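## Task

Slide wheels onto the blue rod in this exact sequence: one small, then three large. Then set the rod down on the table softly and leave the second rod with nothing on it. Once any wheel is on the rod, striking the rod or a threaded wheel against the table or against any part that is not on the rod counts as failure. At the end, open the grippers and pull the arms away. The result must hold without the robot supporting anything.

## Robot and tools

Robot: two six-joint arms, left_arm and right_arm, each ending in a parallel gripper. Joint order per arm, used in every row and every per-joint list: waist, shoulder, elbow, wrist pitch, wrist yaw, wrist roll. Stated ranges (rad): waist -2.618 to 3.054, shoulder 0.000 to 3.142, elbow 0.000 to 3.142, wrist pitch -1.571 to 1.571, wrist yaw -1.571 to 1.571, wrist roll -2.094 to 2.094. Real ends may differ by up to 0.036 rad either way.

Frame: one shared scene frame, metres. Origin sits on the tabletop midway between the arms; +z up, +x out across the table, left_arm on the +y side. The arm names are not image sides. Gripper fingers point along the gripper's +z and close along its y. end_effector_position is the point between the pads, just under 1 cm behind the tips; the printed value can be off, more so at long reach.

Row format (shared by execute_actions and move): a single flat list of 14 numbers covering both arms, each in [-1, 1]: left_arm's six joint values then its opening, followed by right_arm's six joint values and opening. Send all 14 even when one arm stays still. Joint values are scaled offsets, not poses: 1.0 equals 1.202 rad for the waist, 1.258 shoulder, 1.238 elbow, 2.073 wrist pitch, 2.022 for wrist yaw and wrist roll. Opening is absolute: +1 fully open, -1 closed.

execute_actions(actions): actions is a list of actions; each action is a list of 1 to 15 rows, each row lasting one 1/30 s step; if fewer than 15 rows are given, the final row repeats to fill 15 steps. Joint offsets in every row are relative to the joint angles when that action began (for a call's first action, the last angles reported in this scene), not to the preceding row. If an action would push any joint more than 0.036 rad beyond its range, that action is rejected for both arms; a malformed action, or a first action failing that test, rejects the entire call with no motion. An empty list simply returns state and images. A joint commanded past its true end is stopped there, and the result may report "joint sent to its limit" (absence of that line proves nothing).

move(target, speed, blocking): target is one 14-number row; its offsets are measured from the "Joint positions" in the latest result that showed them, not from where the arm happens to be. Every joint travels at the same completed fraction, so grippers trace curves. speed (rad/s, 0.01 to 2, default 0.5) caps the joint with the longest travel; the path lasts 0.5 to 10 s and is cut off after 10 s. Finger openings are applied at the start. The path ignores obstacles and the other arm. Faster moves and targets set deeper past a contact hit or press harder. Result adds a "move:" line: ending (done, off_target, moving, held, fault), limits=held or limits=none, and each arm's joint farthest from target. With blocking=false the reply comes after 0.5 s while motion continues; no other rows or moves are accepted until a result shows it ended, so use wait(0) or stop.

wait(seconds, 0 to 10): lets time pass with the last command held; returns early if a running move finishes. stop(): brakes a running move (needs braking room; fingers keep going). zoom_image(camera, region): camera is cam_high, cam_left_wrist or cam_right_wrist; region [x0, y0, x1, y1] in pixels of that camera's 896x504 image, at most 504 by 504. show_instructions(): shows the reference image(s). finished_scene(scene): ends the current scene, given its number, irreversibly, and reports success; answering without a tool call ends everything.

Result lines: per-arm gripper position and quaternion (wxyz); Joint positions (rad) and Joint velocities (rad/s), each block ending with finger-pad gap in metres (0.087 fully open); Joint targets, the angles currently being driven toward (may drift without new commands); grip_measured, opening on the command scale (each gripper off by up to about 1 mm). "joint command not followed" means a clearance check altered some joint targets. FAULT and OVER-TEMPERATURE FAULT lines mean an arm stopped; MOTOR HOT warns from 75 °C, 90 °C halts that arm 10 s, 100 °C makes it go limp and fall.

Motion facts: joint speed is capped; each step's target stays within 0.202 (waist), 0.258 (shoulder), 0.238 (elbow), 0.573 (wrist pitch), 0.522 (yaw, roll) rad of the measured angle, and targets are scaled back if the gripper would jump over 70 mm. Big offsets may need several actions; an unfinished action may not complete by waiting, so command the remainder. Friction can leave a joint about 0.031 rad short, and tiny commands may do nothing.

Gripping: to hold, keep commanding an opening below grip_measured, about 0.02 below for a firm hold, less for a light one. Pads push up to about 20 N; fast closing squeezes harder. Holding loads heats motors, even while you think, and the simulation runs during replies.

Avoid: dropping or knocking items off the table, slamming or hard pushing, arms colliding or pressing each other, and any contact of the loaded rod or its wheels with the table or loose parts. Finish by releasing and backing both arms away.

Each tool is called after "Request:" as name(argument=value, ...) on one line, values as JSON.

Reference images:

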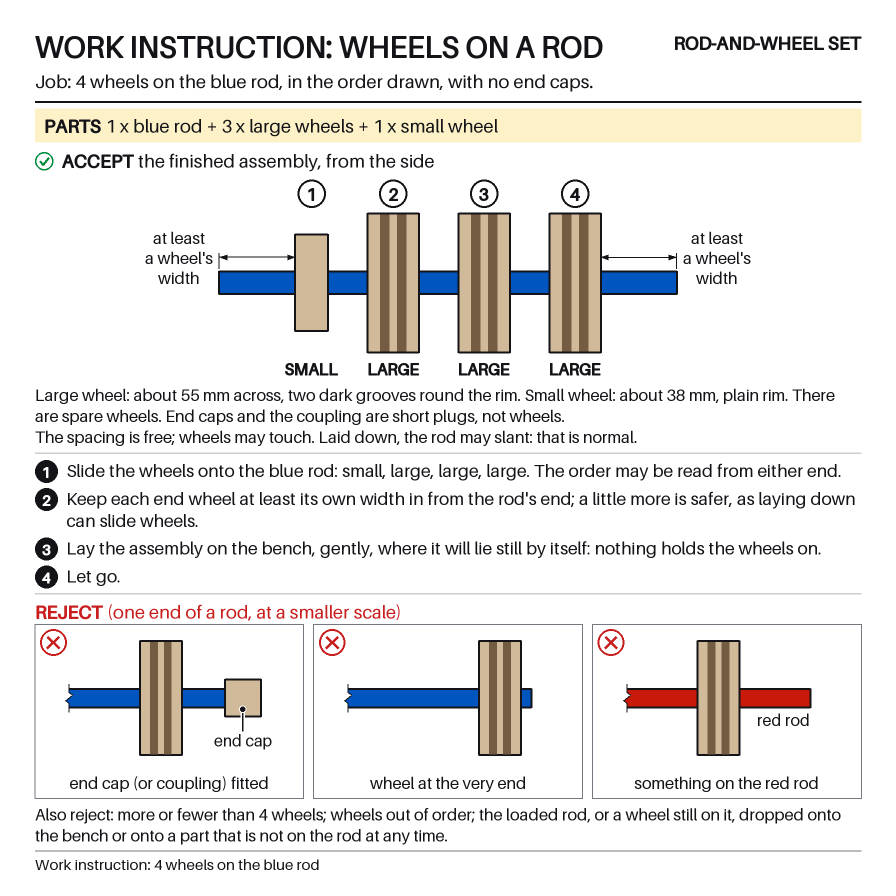

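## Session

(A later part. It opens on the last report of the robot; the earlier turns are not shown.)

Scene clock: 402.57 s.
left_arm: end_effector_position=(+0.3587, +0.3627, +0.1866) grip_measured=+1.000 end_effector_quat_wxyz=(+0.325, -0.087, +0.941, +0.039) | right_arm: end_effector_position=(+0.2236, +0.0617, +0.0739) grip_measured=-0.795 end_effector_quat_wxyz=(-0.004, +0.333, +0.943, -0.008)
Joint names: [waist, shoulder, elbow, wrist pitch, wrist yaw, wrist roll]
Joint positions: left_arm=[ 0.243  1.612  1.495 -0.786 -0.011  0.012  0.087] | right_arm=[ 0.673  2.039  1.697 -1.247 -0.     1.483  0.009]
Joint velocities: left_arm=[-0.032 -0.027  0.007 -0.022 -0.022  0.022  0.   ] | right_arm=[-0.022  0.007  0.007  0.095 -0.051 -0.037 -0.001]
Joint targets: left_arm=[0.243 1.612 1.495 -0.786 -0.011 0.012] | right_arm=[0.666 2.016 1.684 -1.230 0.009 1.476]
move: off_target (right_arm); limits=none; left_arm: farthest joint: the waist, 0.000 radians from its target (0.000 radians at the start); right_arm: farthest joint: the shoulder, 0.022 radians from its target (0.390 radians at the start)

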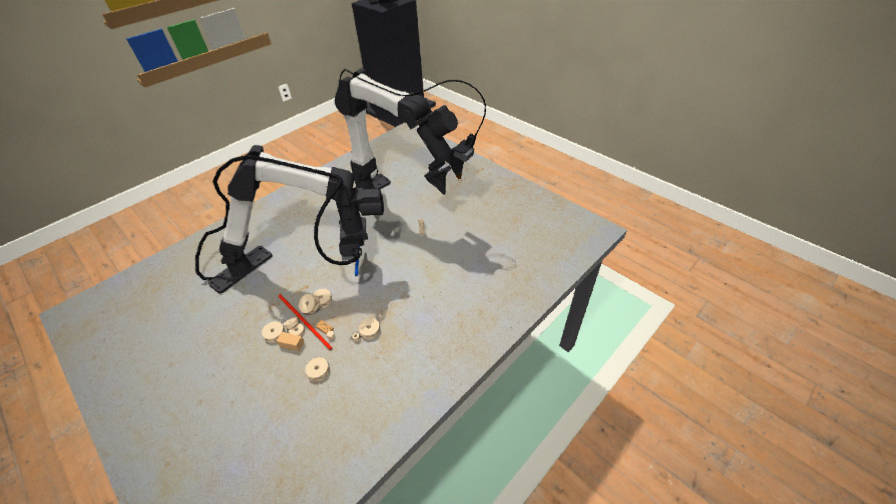

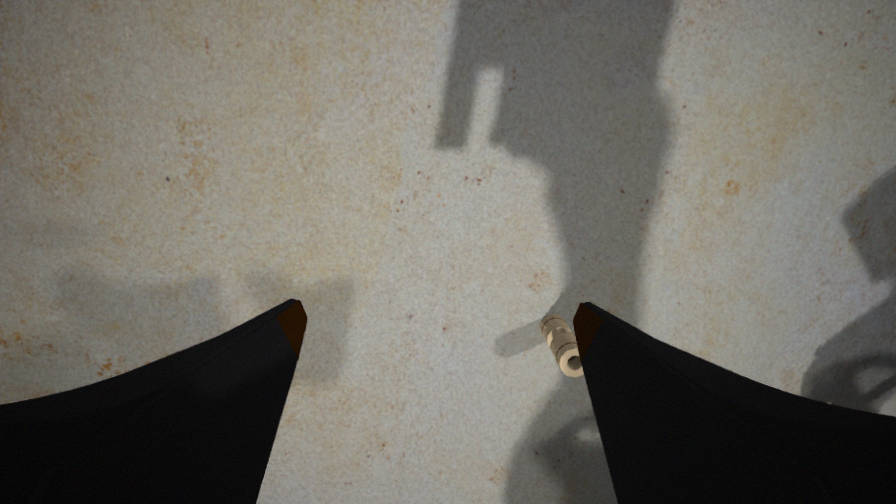

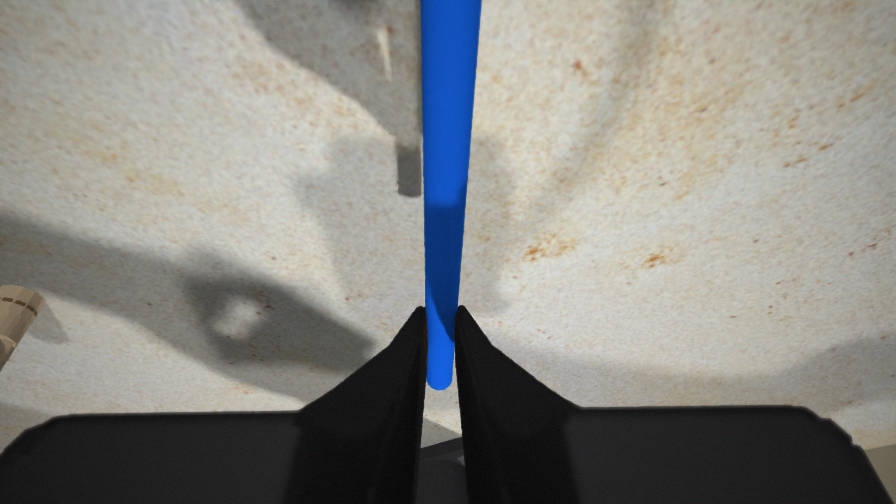

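Request:
move(target=[0,0,0,0,0,0,1, 0,0.028,-0.154,0.118,0,0,-0.83], speed=0.3)

Scene clock: 412.73 s.
left_arm: end_effector_position=(+0.3587, +0.3627, +0.1866) grip_measured=+1.000 end_effector_quat_wxyz=(+0.325, -0.087, +0.941, +0.039) | right_arm: end_effector_position=(+0.2239, +0.0620, +0.0188) grip_measured=-0.795 end_effector_quat_wxyz=(-0.000, +0.333, +0.943, +0.000)
Joint names: [waist, shoulder, elbow, wrist pitch, wrist yaw, wrist roll]
Joint positions: left_arm=[ 0.243  1.612  1.495 -0.786 -0.011  0.012  0.087] | right_arm=[ 0.673  2.068  1.516 -1.019 -0.     1.483  0.009]
Joint velocities: left_arm=[-0.007 -0.022  0.002 -0.081 -0.007 -0.037  0.   ] | right_arm=[-0.022  0.002  0.002 -0.051  0.037 -0.066  0.   ]
Joint targets: left_arm=[0.243 1.612 1.495 -0.786 -0.011 0.012] | right_arm=[0.673 2.075 1.506 -1.002 -0.000 1.483]
move: done; limits=none; left_arm: farthest joint: the waist, 0.000 radians from its target (0.000 radians at the start); right_arm: farthest joint: the wrist pitch, 0.017 radians from its target (0.244 radians at the start)

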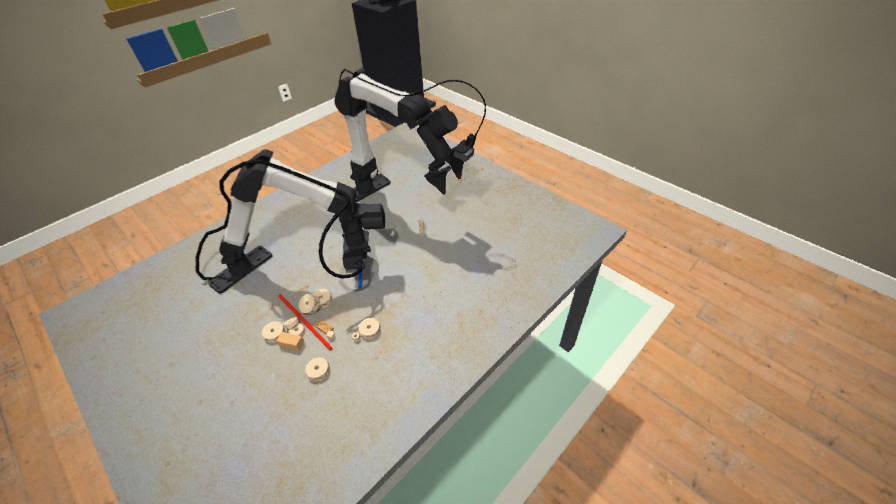

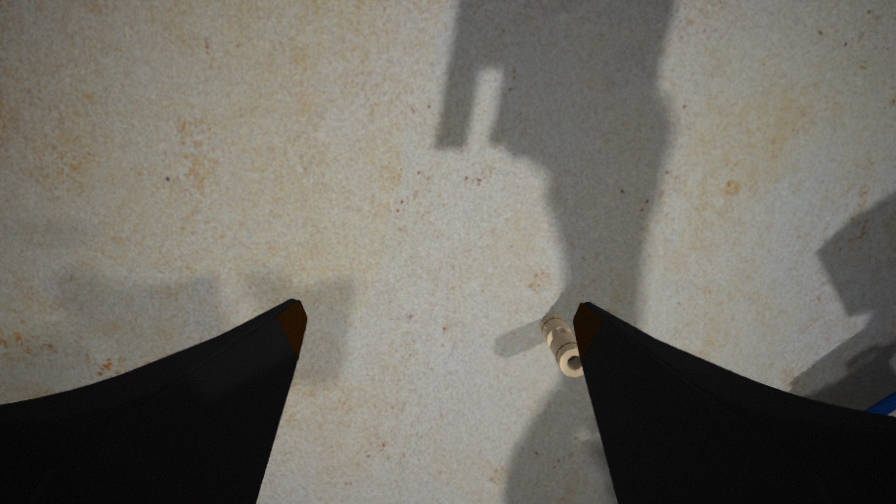

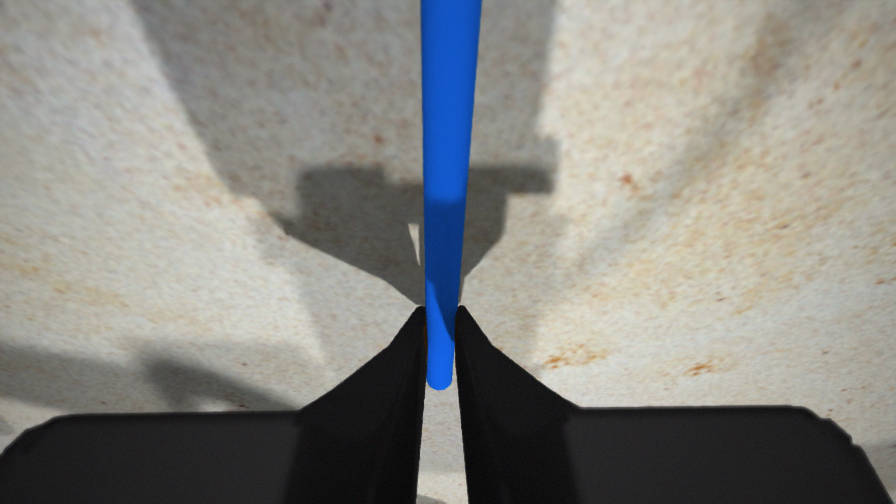

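Request:
move(target=[0,0,0,0,0,0,1, 0,0.005,-0.028,0.019,0,0,-0.83], speed=0.08)

Scene clock: 418.17 s.
left_arm: end_effector_position=(+0.3587, +0.3627, +0.1866) grip_measured=+1.000 end_effector_quat_wxyz=(+0.325, -0.087, +0.941, +0.039) | right_arm: end_effector_position=(+0.2226, +0.0606, +0.0134) grip_measured=-0.795 end_effector_quat_wxyz=(-0.000, +0.333, +0.943, -0.000)
Joint names: [waist, shoulder, elbow, wrist pitch, wrist yaw, wrist roll]
Joint positions: left_arm=[ 0.243  1.612  1.495 -0.786 -0.011  0.012  0.087] | right_arm=[ 0.673  2.068  1.494 -0.998 -0.     1.483  0.009]
Joint velocities: left_arm=[-0.022 -0.007  0.002 -0.095  0.037 -0.037  0.   ] | right_arm=[-0.002  0.002 -0.007 -0.007 -0.066  0.007 -0.   ]
Joint targets: left_arm=[0.243 1.612 1.495 -0.786 -0.011 0.012] | right_arm=[0.673 2.074 1.482 -0.980 -0.000 1.483]
move: done; limits=none; left_arm: farthest joint: the waist, 0.000 radians from its target (0.000 radians at the start); right_arm: farthest joint: the wrist pitch, 0.018 radians from its target (0.039 radians at the start)

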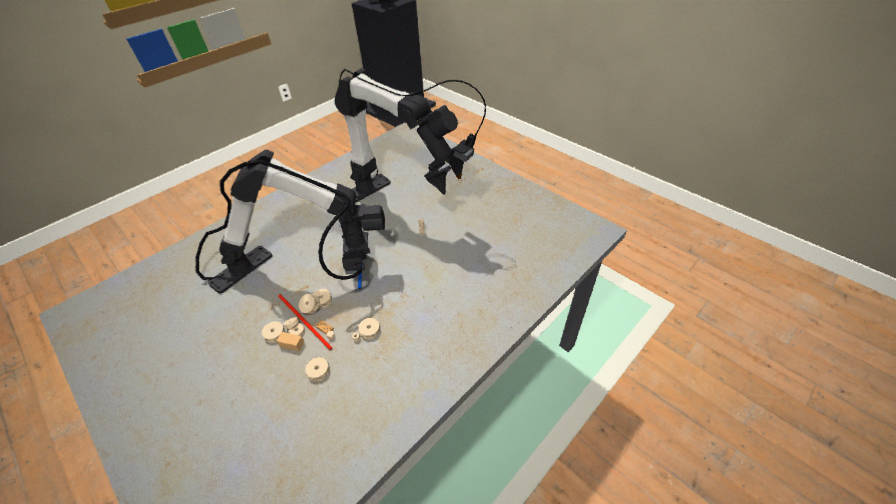

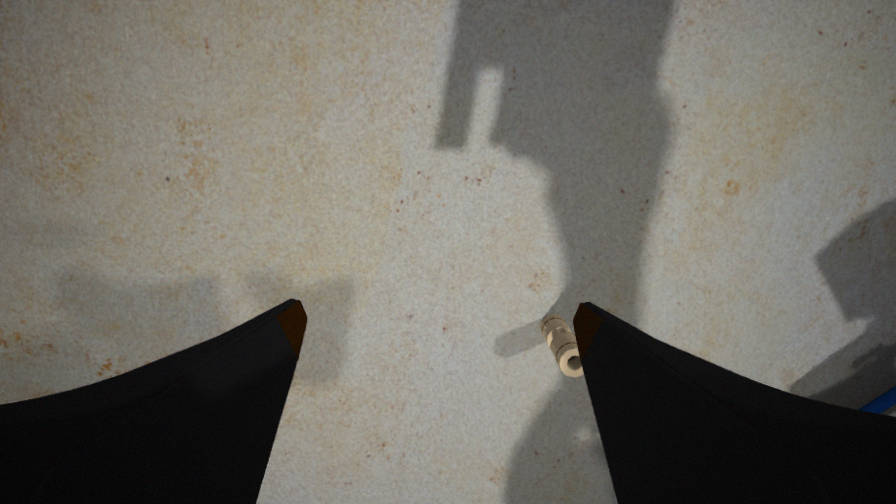

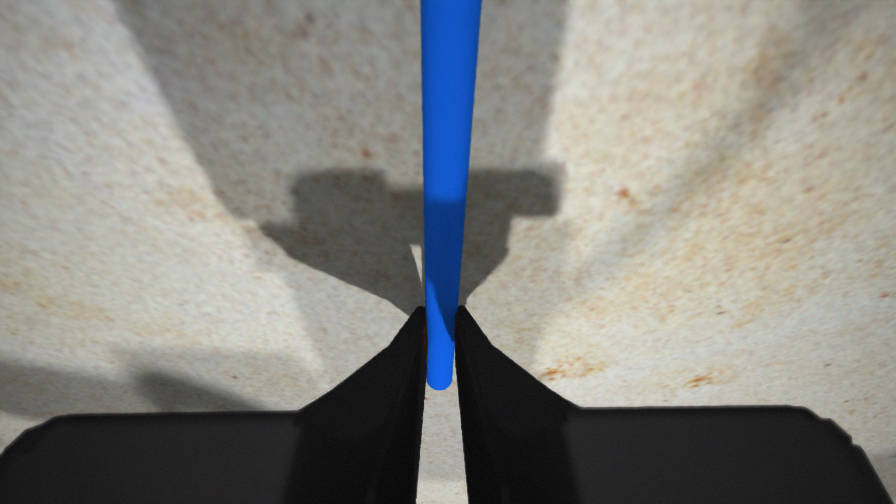

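Request:
execute_actions(actions=[[[0,0,0,0,0,0,1, 0,0.005,-0.012,0.010,0,0,-0.83],[0,0,0,0,0,0,1, 0,0.005,-0.014,0.011,0,0,-0.83],[0,0,0,0,0,0,1, 0,0.005,-0.016,0.012,0,0,-0.83],[0,0,0,0,0,0,1, 0,0.005,-0.018,0.013,0,0,-0.83],[0,0,0,0,0,0,1, 0,0.005,-0.020,0.014,0,0,-0.83]],[[0,0,0,0,0,0,1, 0,0,0,0,0,0,-0.75],[0,0,0,0,0,0,1, 0,0,0,0,0,0,-0.72],[0,0,0,0,0,0,1, 0,0,0,0,0,0,-0.68],[0,0,0,0,0,0,1, 0,0,0,0,0,0,-0.62],[0,0,0,0,0,0,1, 0,0,0,0,0,0,-0.55],[0,0,0,0,0,0,1, 0,0,0,0,0,0,-0.5]]])

Scene clock: 426.60 s.
left_arm: end_effector_position=(+0.3587, +0.3627, +0.1866) grip_measured=+1.000 end_effector_quat_wxyz=(+0.325, -0.087, +0.941, +0.039) | right_arm: end_effector_position=(+0.2246, +0.0633, +0.0127) grip_measured=-0.500 end_effector_quat_wxyz=(+0.002, +0.333, +0.943, +0.007)
Joint names: [waist, shoulder, elbow, wrist pitch, wrist yaw, wrist roll]
Joint positions: left_arm=[ 0.243  1.612  1.495 -0.786 -0.011  0.012  0.087] | right_arm=[ 0.673  2.068  1.49  -0.98  -0.003  1.483  0.022]
Joint velocities: left_arm=[ 0.002 -0.007 -0.002  0.007  0.007  0.007  0.   ] | right_arm=[-0.012 -0.007 -0.007  0.007  0.007 -0.007 -0.001]
Joint targets: left_arm=[0.243 1.612 1.495 -0.786 -0.011 0.012] | right_arm=[0.673 2.068 1.490 -0.991 -0.001 1.483]

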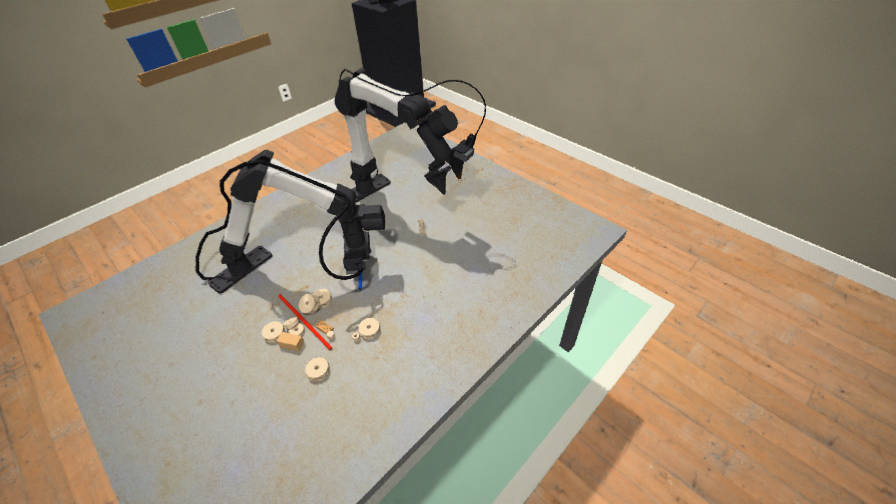

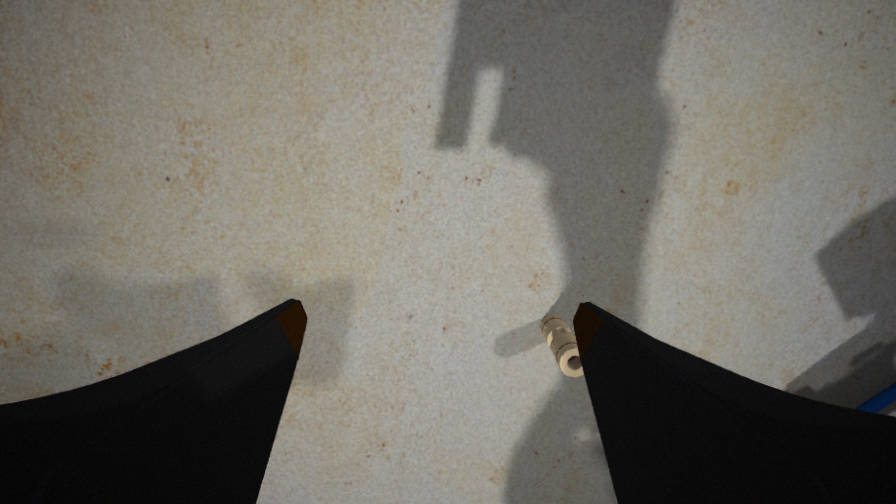

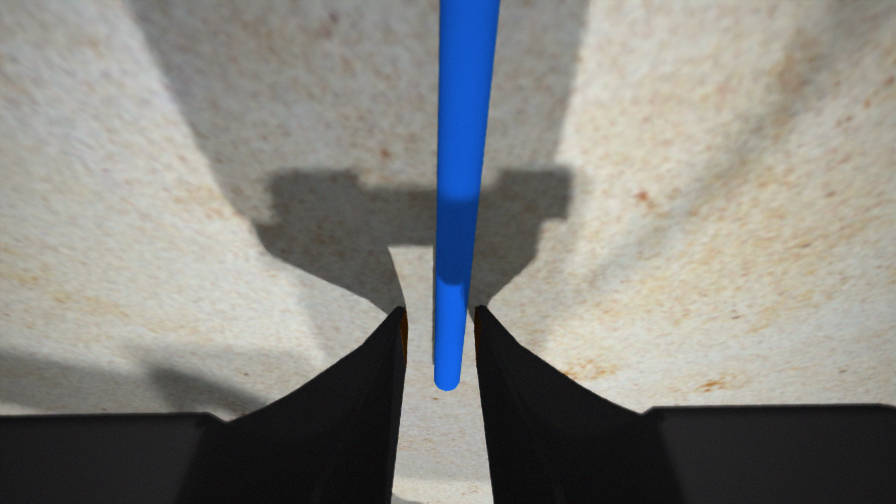

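Request:
move(target=[-0.25,0,0,0,0,0,-0.2, 0,0,0.17,-0.095,0,0,-0.5], speed=0.6)

Scene clock: 520.57 s.
left_arm: end_effector_position=(+0.3647, +0.2430, +0.1866) grip_measured=-0.200 end_effector_quat_wxyz=(+0.328, +0.054, +0.943, -0.010) | right_arm: end_effector_position=(+0.2345, +0.0735, +0.0600) grip_measured=-0.500 end_effector_quat_wxyz=(+0.004, +0.333, +0.943, +0.012)
Joint names: [waist, shoulder, elbow, wrist pitch, wrist yaw, wrist roll]
Joint positions: left_arm=[-0.056  1.612  1.495 -0.786 -0.012  0.012  0.035] | right_arm=[ 0.673  2.068  1.684 -1.162 -0.003  1.483  0.022]
Joint velocities: left_arm=[-0.012  0.002 -0.022 -0.037 -0.037  0.051  0.   ] | right_arm=[ 0.012 -0.007 -0.002  0.022 -0.022  0.022 -0.001]
Joint targets: left_arm=[-0.057 1.612 1.495 -0.786 -0.011 0.012] | right_arm=[0.673 2.068 1.701 -1.177 -0.002 1.483]
move: done; limits=none; left_arm: farthest joint: the waist, 0.002 radians from its target (0.301 radians at the start); right_arm: farthest joint: the elbow, 0.017 radians from its target (0.210 radians at the start)

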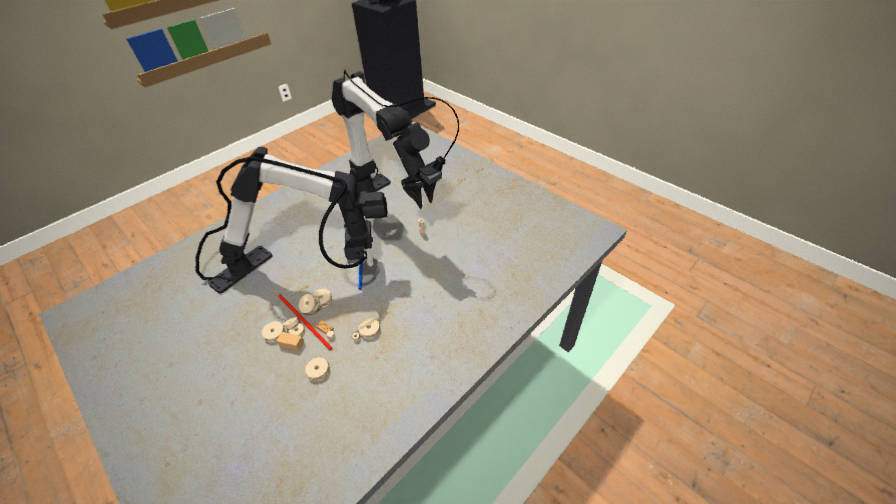

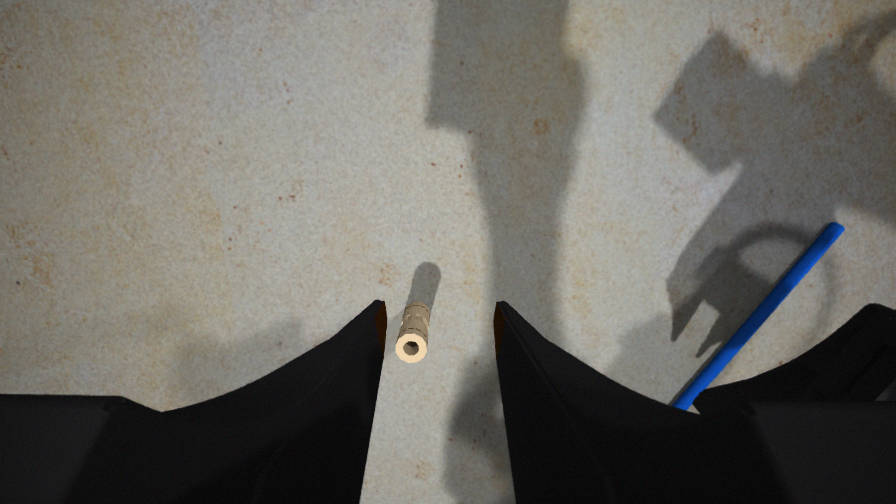

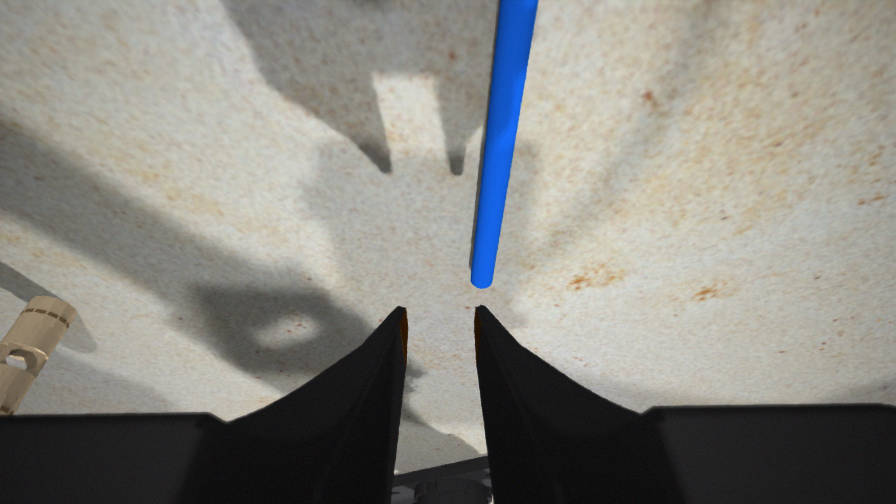

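Request:
move(target=[-0.501,0.256,0.016,-0.095,0.01,-0.024,-0.2, -0.667,-0.736,-1.0,0.626,0,-0.737,0.15], speed=1.0)

Scene clock: 533.53 s.
left_arm: end_effector_position=(+0.2379, +0.0485, +0.0614) grip_measured=-0.200 end_effector_quat_wxyz=(+0.081, +0.332, +0.939, -0.031) | right_arm: end_effector_position=(+0.3126, -0.2385, +0.0687) grip_measured=+0.150 end_effector_quat_wxyz=(+0.470, -0.005, +0.883, +0.004)
Joint names: [waist, shoulder, elbow, wrist pitch, wrist yaw, wrist roll]
Joint positions: left_arm=[-0.655  1.923  1.495 -0.971 -0.    -0.025  0.035] | right_arm=[-0.122  1.162  0.457  0.113 -0.003 -0.     0.05 ]
Joint velocities: left_arm=[-0.012 -0.007 -0.007 -0.022  0.037 -0.037 -0.001] | right_arm=[-0.002 -0.002  0.007 -0.007  0.066  0.022 -0.002]
Joint targets: left_arm=[-0.658 1.934 1.515 -0.983 0.008 -0.036] | right_arm=[-0.129 1.142 0.446 0.135 -0.003 -0.008]
move: off_target (right_arm); limits=none; left_arm: farthest joint: the elbow, 0.020 radians from its target (0.020 radians at the start); right_arm: farthest joint: the wrist pitch, 0.023 radians from its target (1.299 radians at the start)

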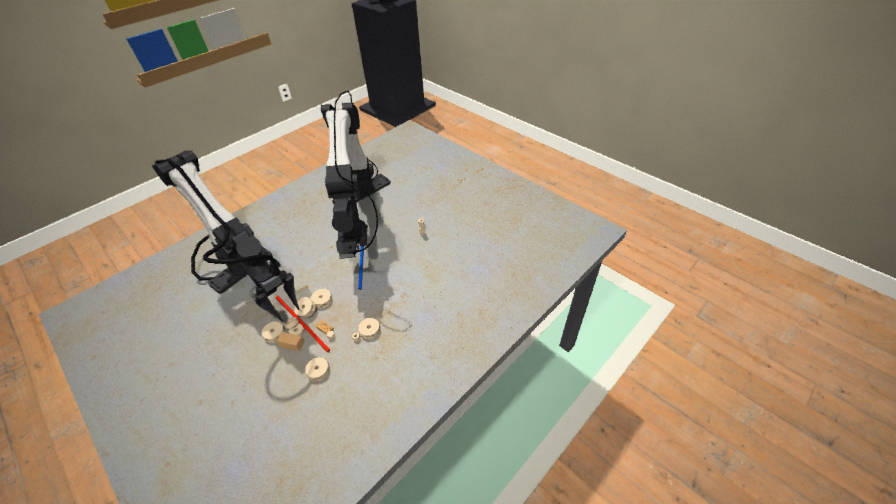

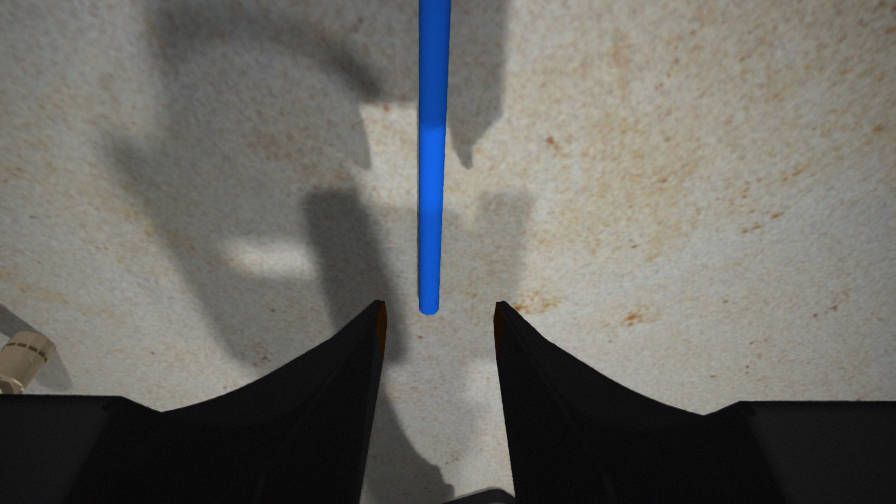

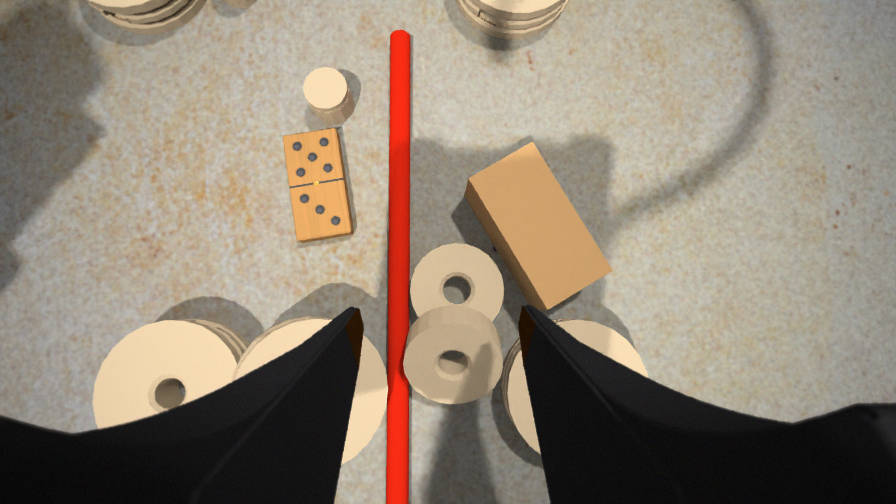

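Request:
move(target=[0.013,0.092,-0.033,0.072,0,0,-0.2, -0.015,0.246,0.367,-0.333,0,0,-1], speed=0.7)

Scene clock: 628.63 s.
left_arm: end_effector_position=(+0.2540, +0.0380, +0.0198) grip_measured=-0.200 end_effector_quat_wxyz=(+0.085, +0.329, +0.940, -0.032) | right_arm: end_effector_position=(+0.2855, -0.2417, +0.0512) grip_measured=-0.985 end_effector_quat_wxyz=(+0.217, -0.000, +0.976, +0.002)
Joint names: [waist, shoulder, elbow, wrist pitch, wrist yaw, wrist roll]
Joint positions: left_arm=[-0.648  2.025  1.471 -0.835 -0.    -0.025  0.035] | right_arm=[-0.131  1.458  0.89  -0.565 -0.003 -0.     0.001]
Joint velocities: left_arm=[ 0.002 -0.022 -0.017  0.007 -0.022 -0.037  0.   ] | right_arm=[-0.017  0.007  0.007 -0.007 -0.081  0.037  0.   ]
Joint targets: left_arm=[-0.639 2.038 1.454 -0.822 -0.000 -0.025] | right_arm=[-0.139 1.472 0.911 -0.577 -0.003 0.000]
move: off_target (right_arm); limits=none; left_arm: farthest joint: the elbow, 0.016 radians from its target (0.041 radians at the start); right_arm: farthest joint: the elbow, 0.021 radians from its target (0.455 radians at the start)

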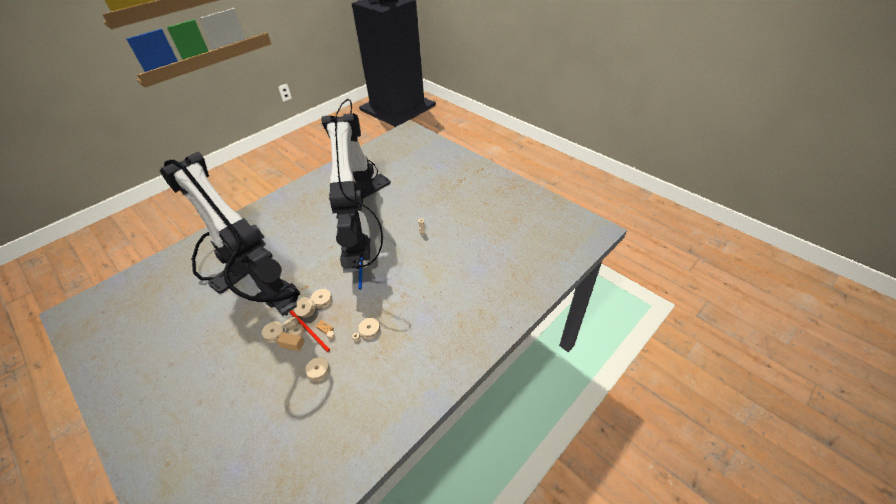

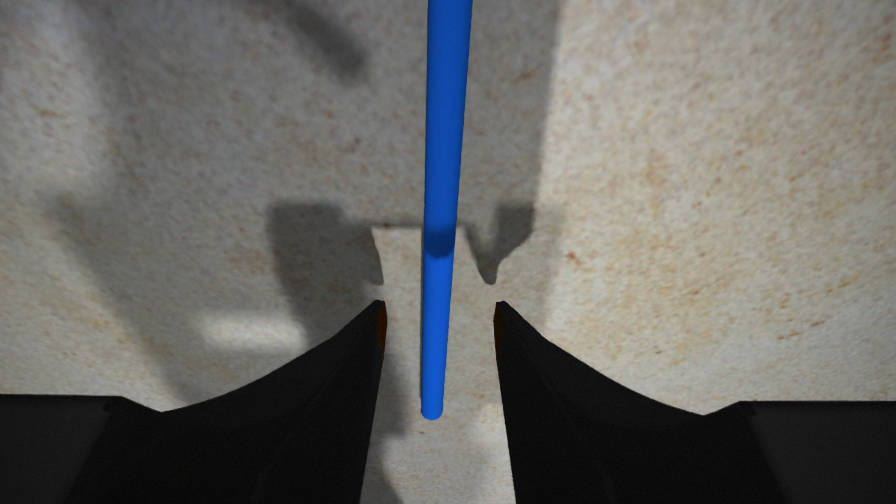

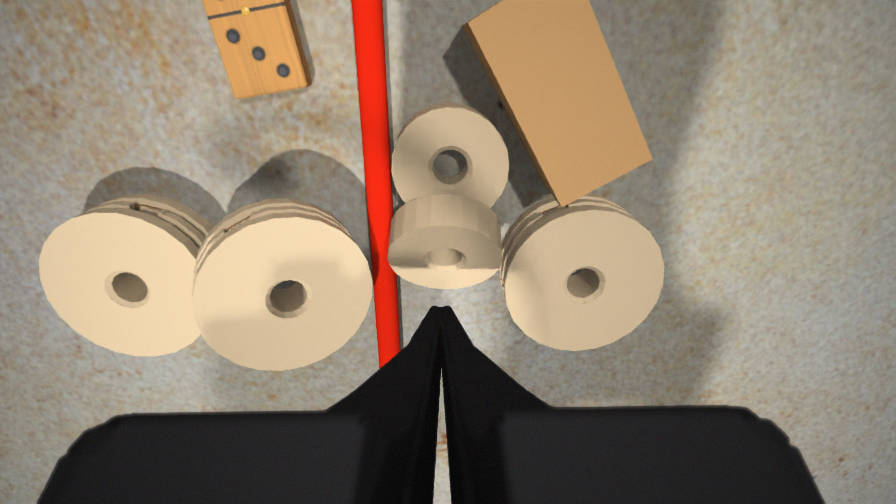

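Request:
move(target=[0,0.008,-0.032,0.018,0,0,-0.2, 0,0.076,-0.032,0.061,0,0,-1], speed=0.15)

Scene clock: 640.83 s.
left_arm: end_effector_position=(+0.2530, +0.0388, +0.0146) grip_measured=-0.200 end_effector_quat_wxyz=(+0.085, +0.329, +0.940, -0.032) | right_arm: end_effector_position=(+0.2933, -0.2417, +0.0280) grip_measured=-0.985 end_effector_quat_wxyz=(+0.211, -0.000, +0.977, +0.002)
Joint names: [waist, shoulder, elbow, wrist pitch, wrist yaw, wrist roll]
Joint positions: left_arm=[-0.648  2.025  1.449 -0.812 -0.    -0.025  0.035] | right_arm=[-0.131  1.535  0.866 -0.476 -0.003 -0.     0.001]
Joint velocities: left_arm=[ 0.012  0.012 -0.002  0.007 -0.051  0.022 -0.002] | right_arm=[ 0.037 -0.012 -0.007  0.022 -0.007  0.022 -0.   ]
Joint targets: left_arm=[-0.648 2.035 1.431 -0.798 -0.000 -0.025] | right_arm=[-0.131 1.553 0.851 -0.439 -0.003 -0.000]
move: off_target (right_arm); limits=none; left_arm: farthest joint: the elbow, 0.017 radians from its target (0.039 radians at the start); right_arm: farthest joint: the wrist pitch, 0.037 radians from its target (0.127 radians at the start)

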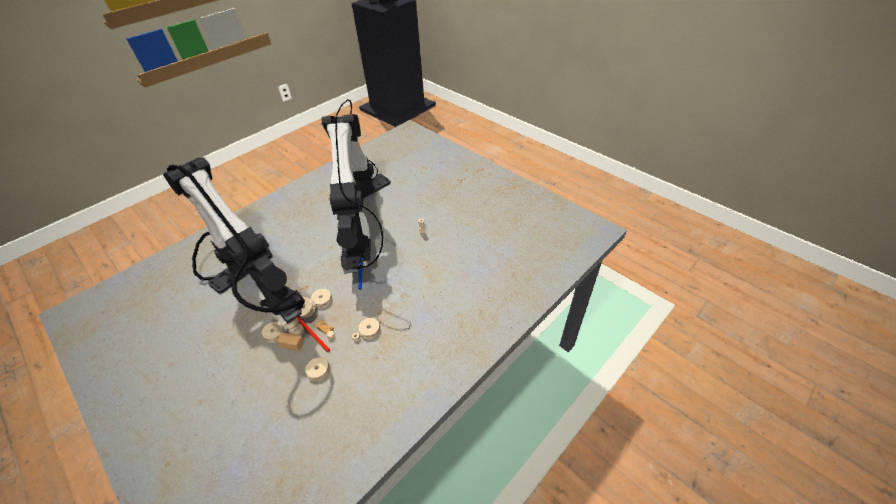

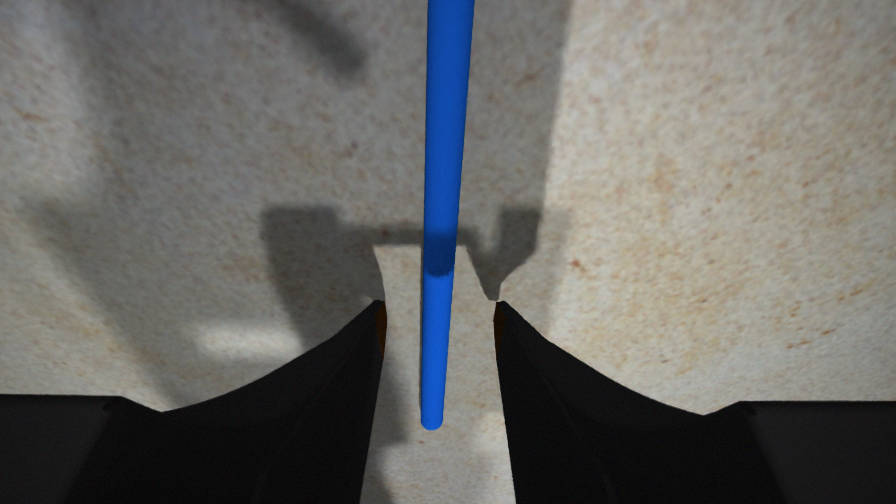

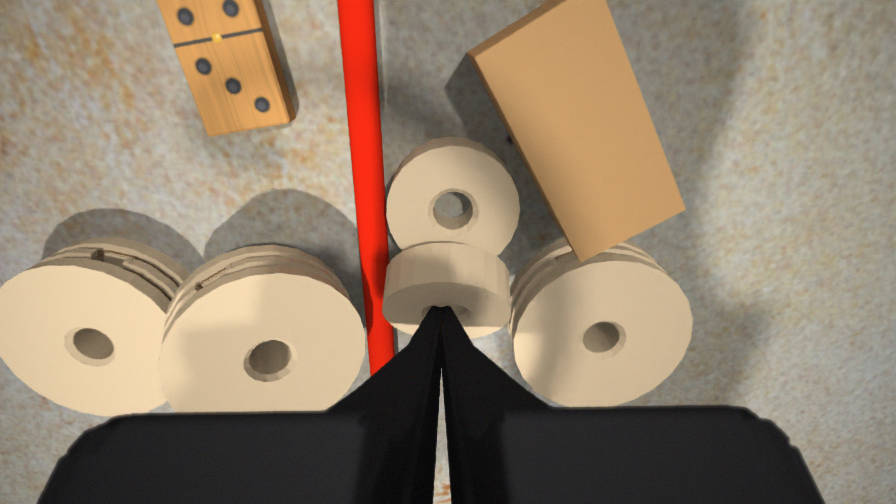

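Request:
move(target=[0,0,0,0,0,0,-0.84, 0,-0.213,-0.198,0,0,0,-1], speed=0.2)

Scene clock: 651.87 s.
left_arm: end_effector_position=(+0.2531, +0.0388, +0.0146) grip_measured=-0.838 end_effector_quat_wxyz=(+0.086, +0.329, +0.940, -0.032) | right_arm: end_effector_position=(+0.2341, -0.2416, +0.0220) grip_measured=-0.985 end_effector_quat_wxyz=(+0.218, -0.000, +0.976, +0.002)
Joint names: [waist, shoulder, elbow, wrist pitch, wrist yaw, wrist roll]
Joint positions: left_arm=[-0.648  2.025  1.449 -0.811 -0.    -0.025  0.007] | right_arm=[-0.131  1.287  0.633 -0.476 -0.003 -0.     0.001]
Joint velocities: left_arm=[-0.012  0.012 -0.002 -0.007  0.022 -0.007  0.   ] | right_arm=[ 0.022 -0.007 -0.012 -0.081 -0.022  0.022  0.   ]
Joint targets: left_arm=[-0.648 2.025 1.449 -0.812 -0.000 -0.025] | right_arm=[-0.131 1.267 0.621 -0.476 -0.003 -0.000]
move: done; limits=none; left_arm: farthest joint: the wrist pitch, 0.001 radians from its target (0.001 radians at the start); right_arm: farthest joint: the shoulder, 0.020 radians from its target (0.268 radians at the start)

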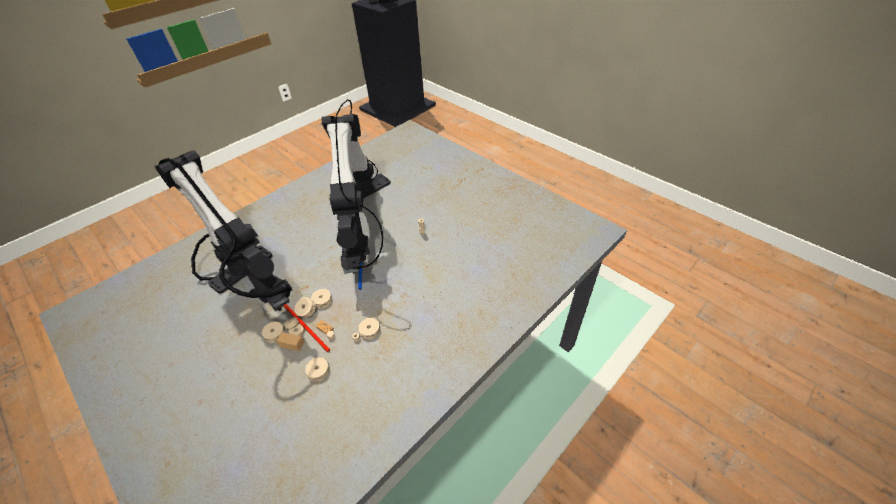

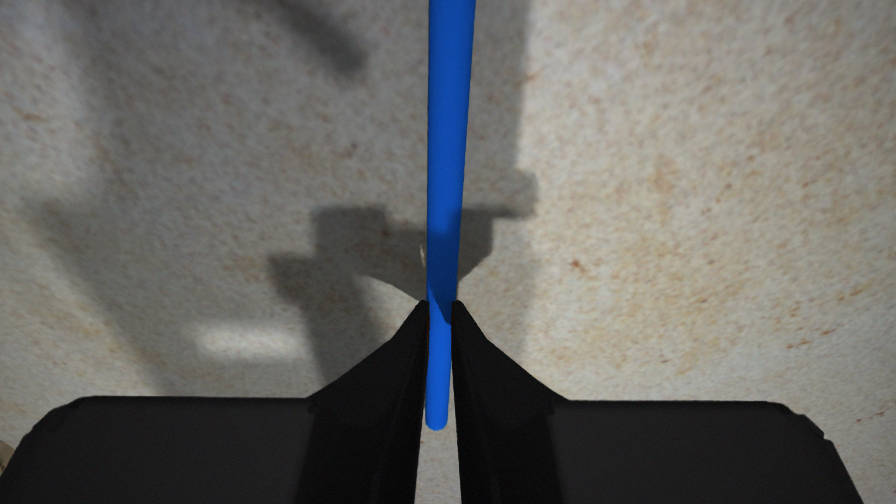

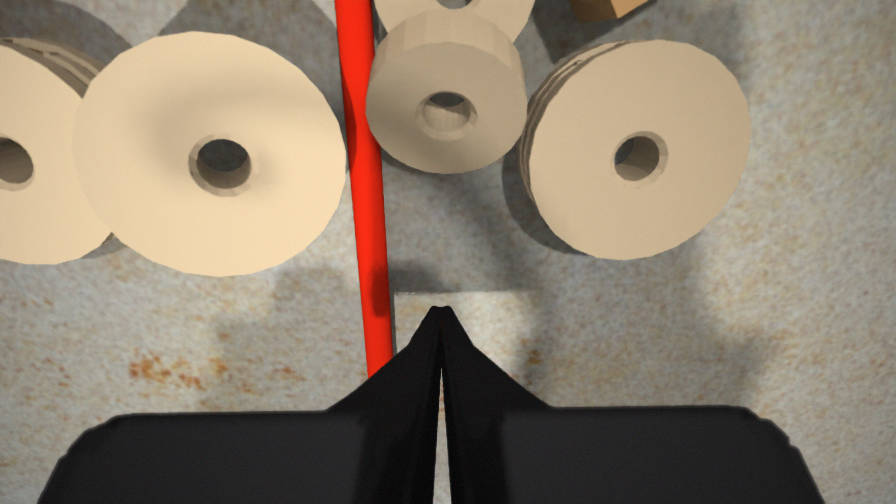

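Request:
move(target=[0,0.008,-0.027,0.015,0,0,-0.5, -0.119,-0.073,-0.042,0.042,0,0.781,-1], speed=1.2)

Scene clock: 695.47 s.
left_arm: end_effector_position=(+0.2527, +0.0392, +0.0111) grip_measured=-0.500 end_effector_quat_wxyz=(+0.087, +0.329, +0.940, -0.033) | right_arm: end_effector_position=(+0.2816, -0.2394, +0.0528) grip_measured=-0.985 end_effector_quat_wxyz=(+0.199, +0.726, +0.634, +0.176)
Joint names: [waist, shoulder, elbow, wrist pitch, wrist yaw, wrist roll]
Joint positions: left_arm=[-0.648  2.025  1.434 -0.794 -0.    -0.025  0.022] | right_arm=[-0.266  1.216  0.593 -0.409 -0.003  1.571  0.001]
Joint velocities: left_arm=[ 0.007 -0.002  0.007 -0.081 -0.007  0.022 -0.001] | right_arm=[-0.022  0.017 -0.017 -0.051 -0.081 -0.007 -0.   ]
Joint targets: left_arm=[-0.648 2.035 1.416 -0.780 -0.000 -0.025] | right_arm=[-0.274 1.195 0.581 -0.389 -0.003 1.579]
move: off_target (right_arm); limits=none; left_arm: farthest joint: the elbow, 0.018 radians from its target (0.033 radians at the start); right_arm: farthest joint: the shoulder, 0.021 radians from its target (0.092 radians at the start)

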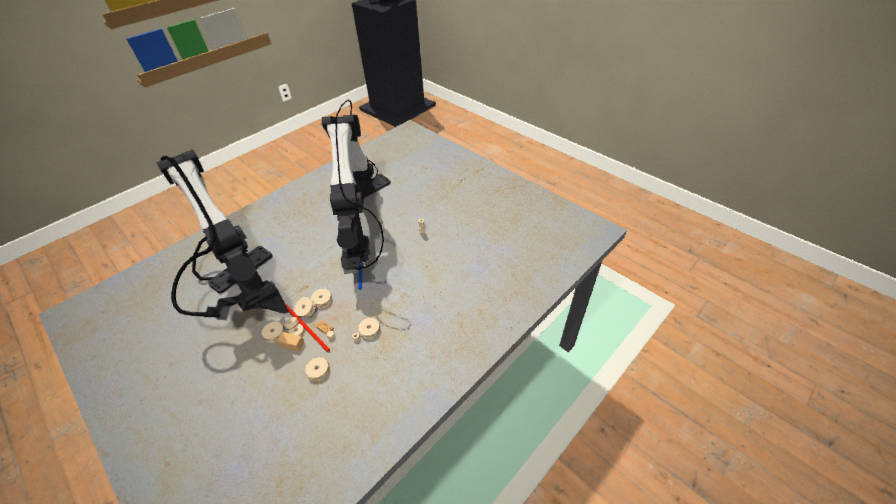

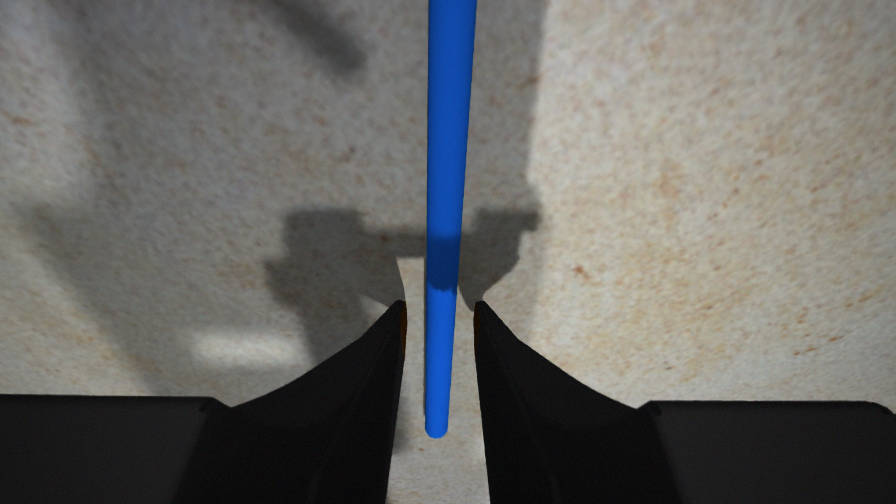

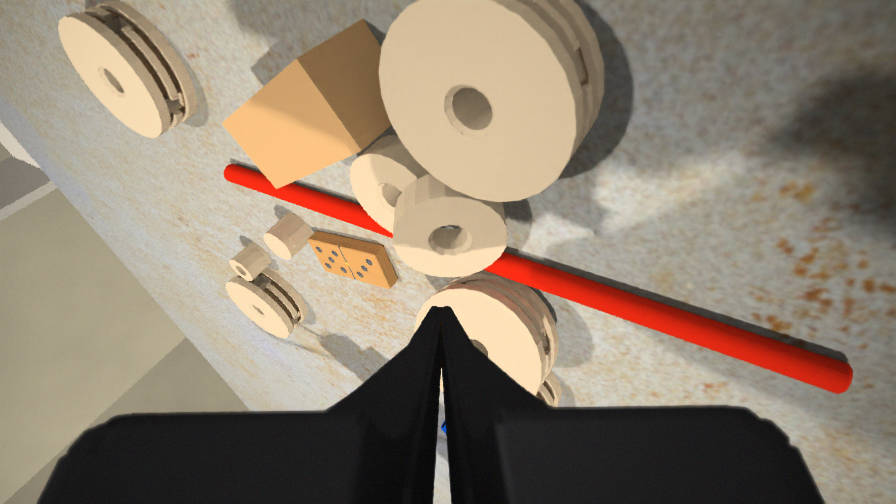

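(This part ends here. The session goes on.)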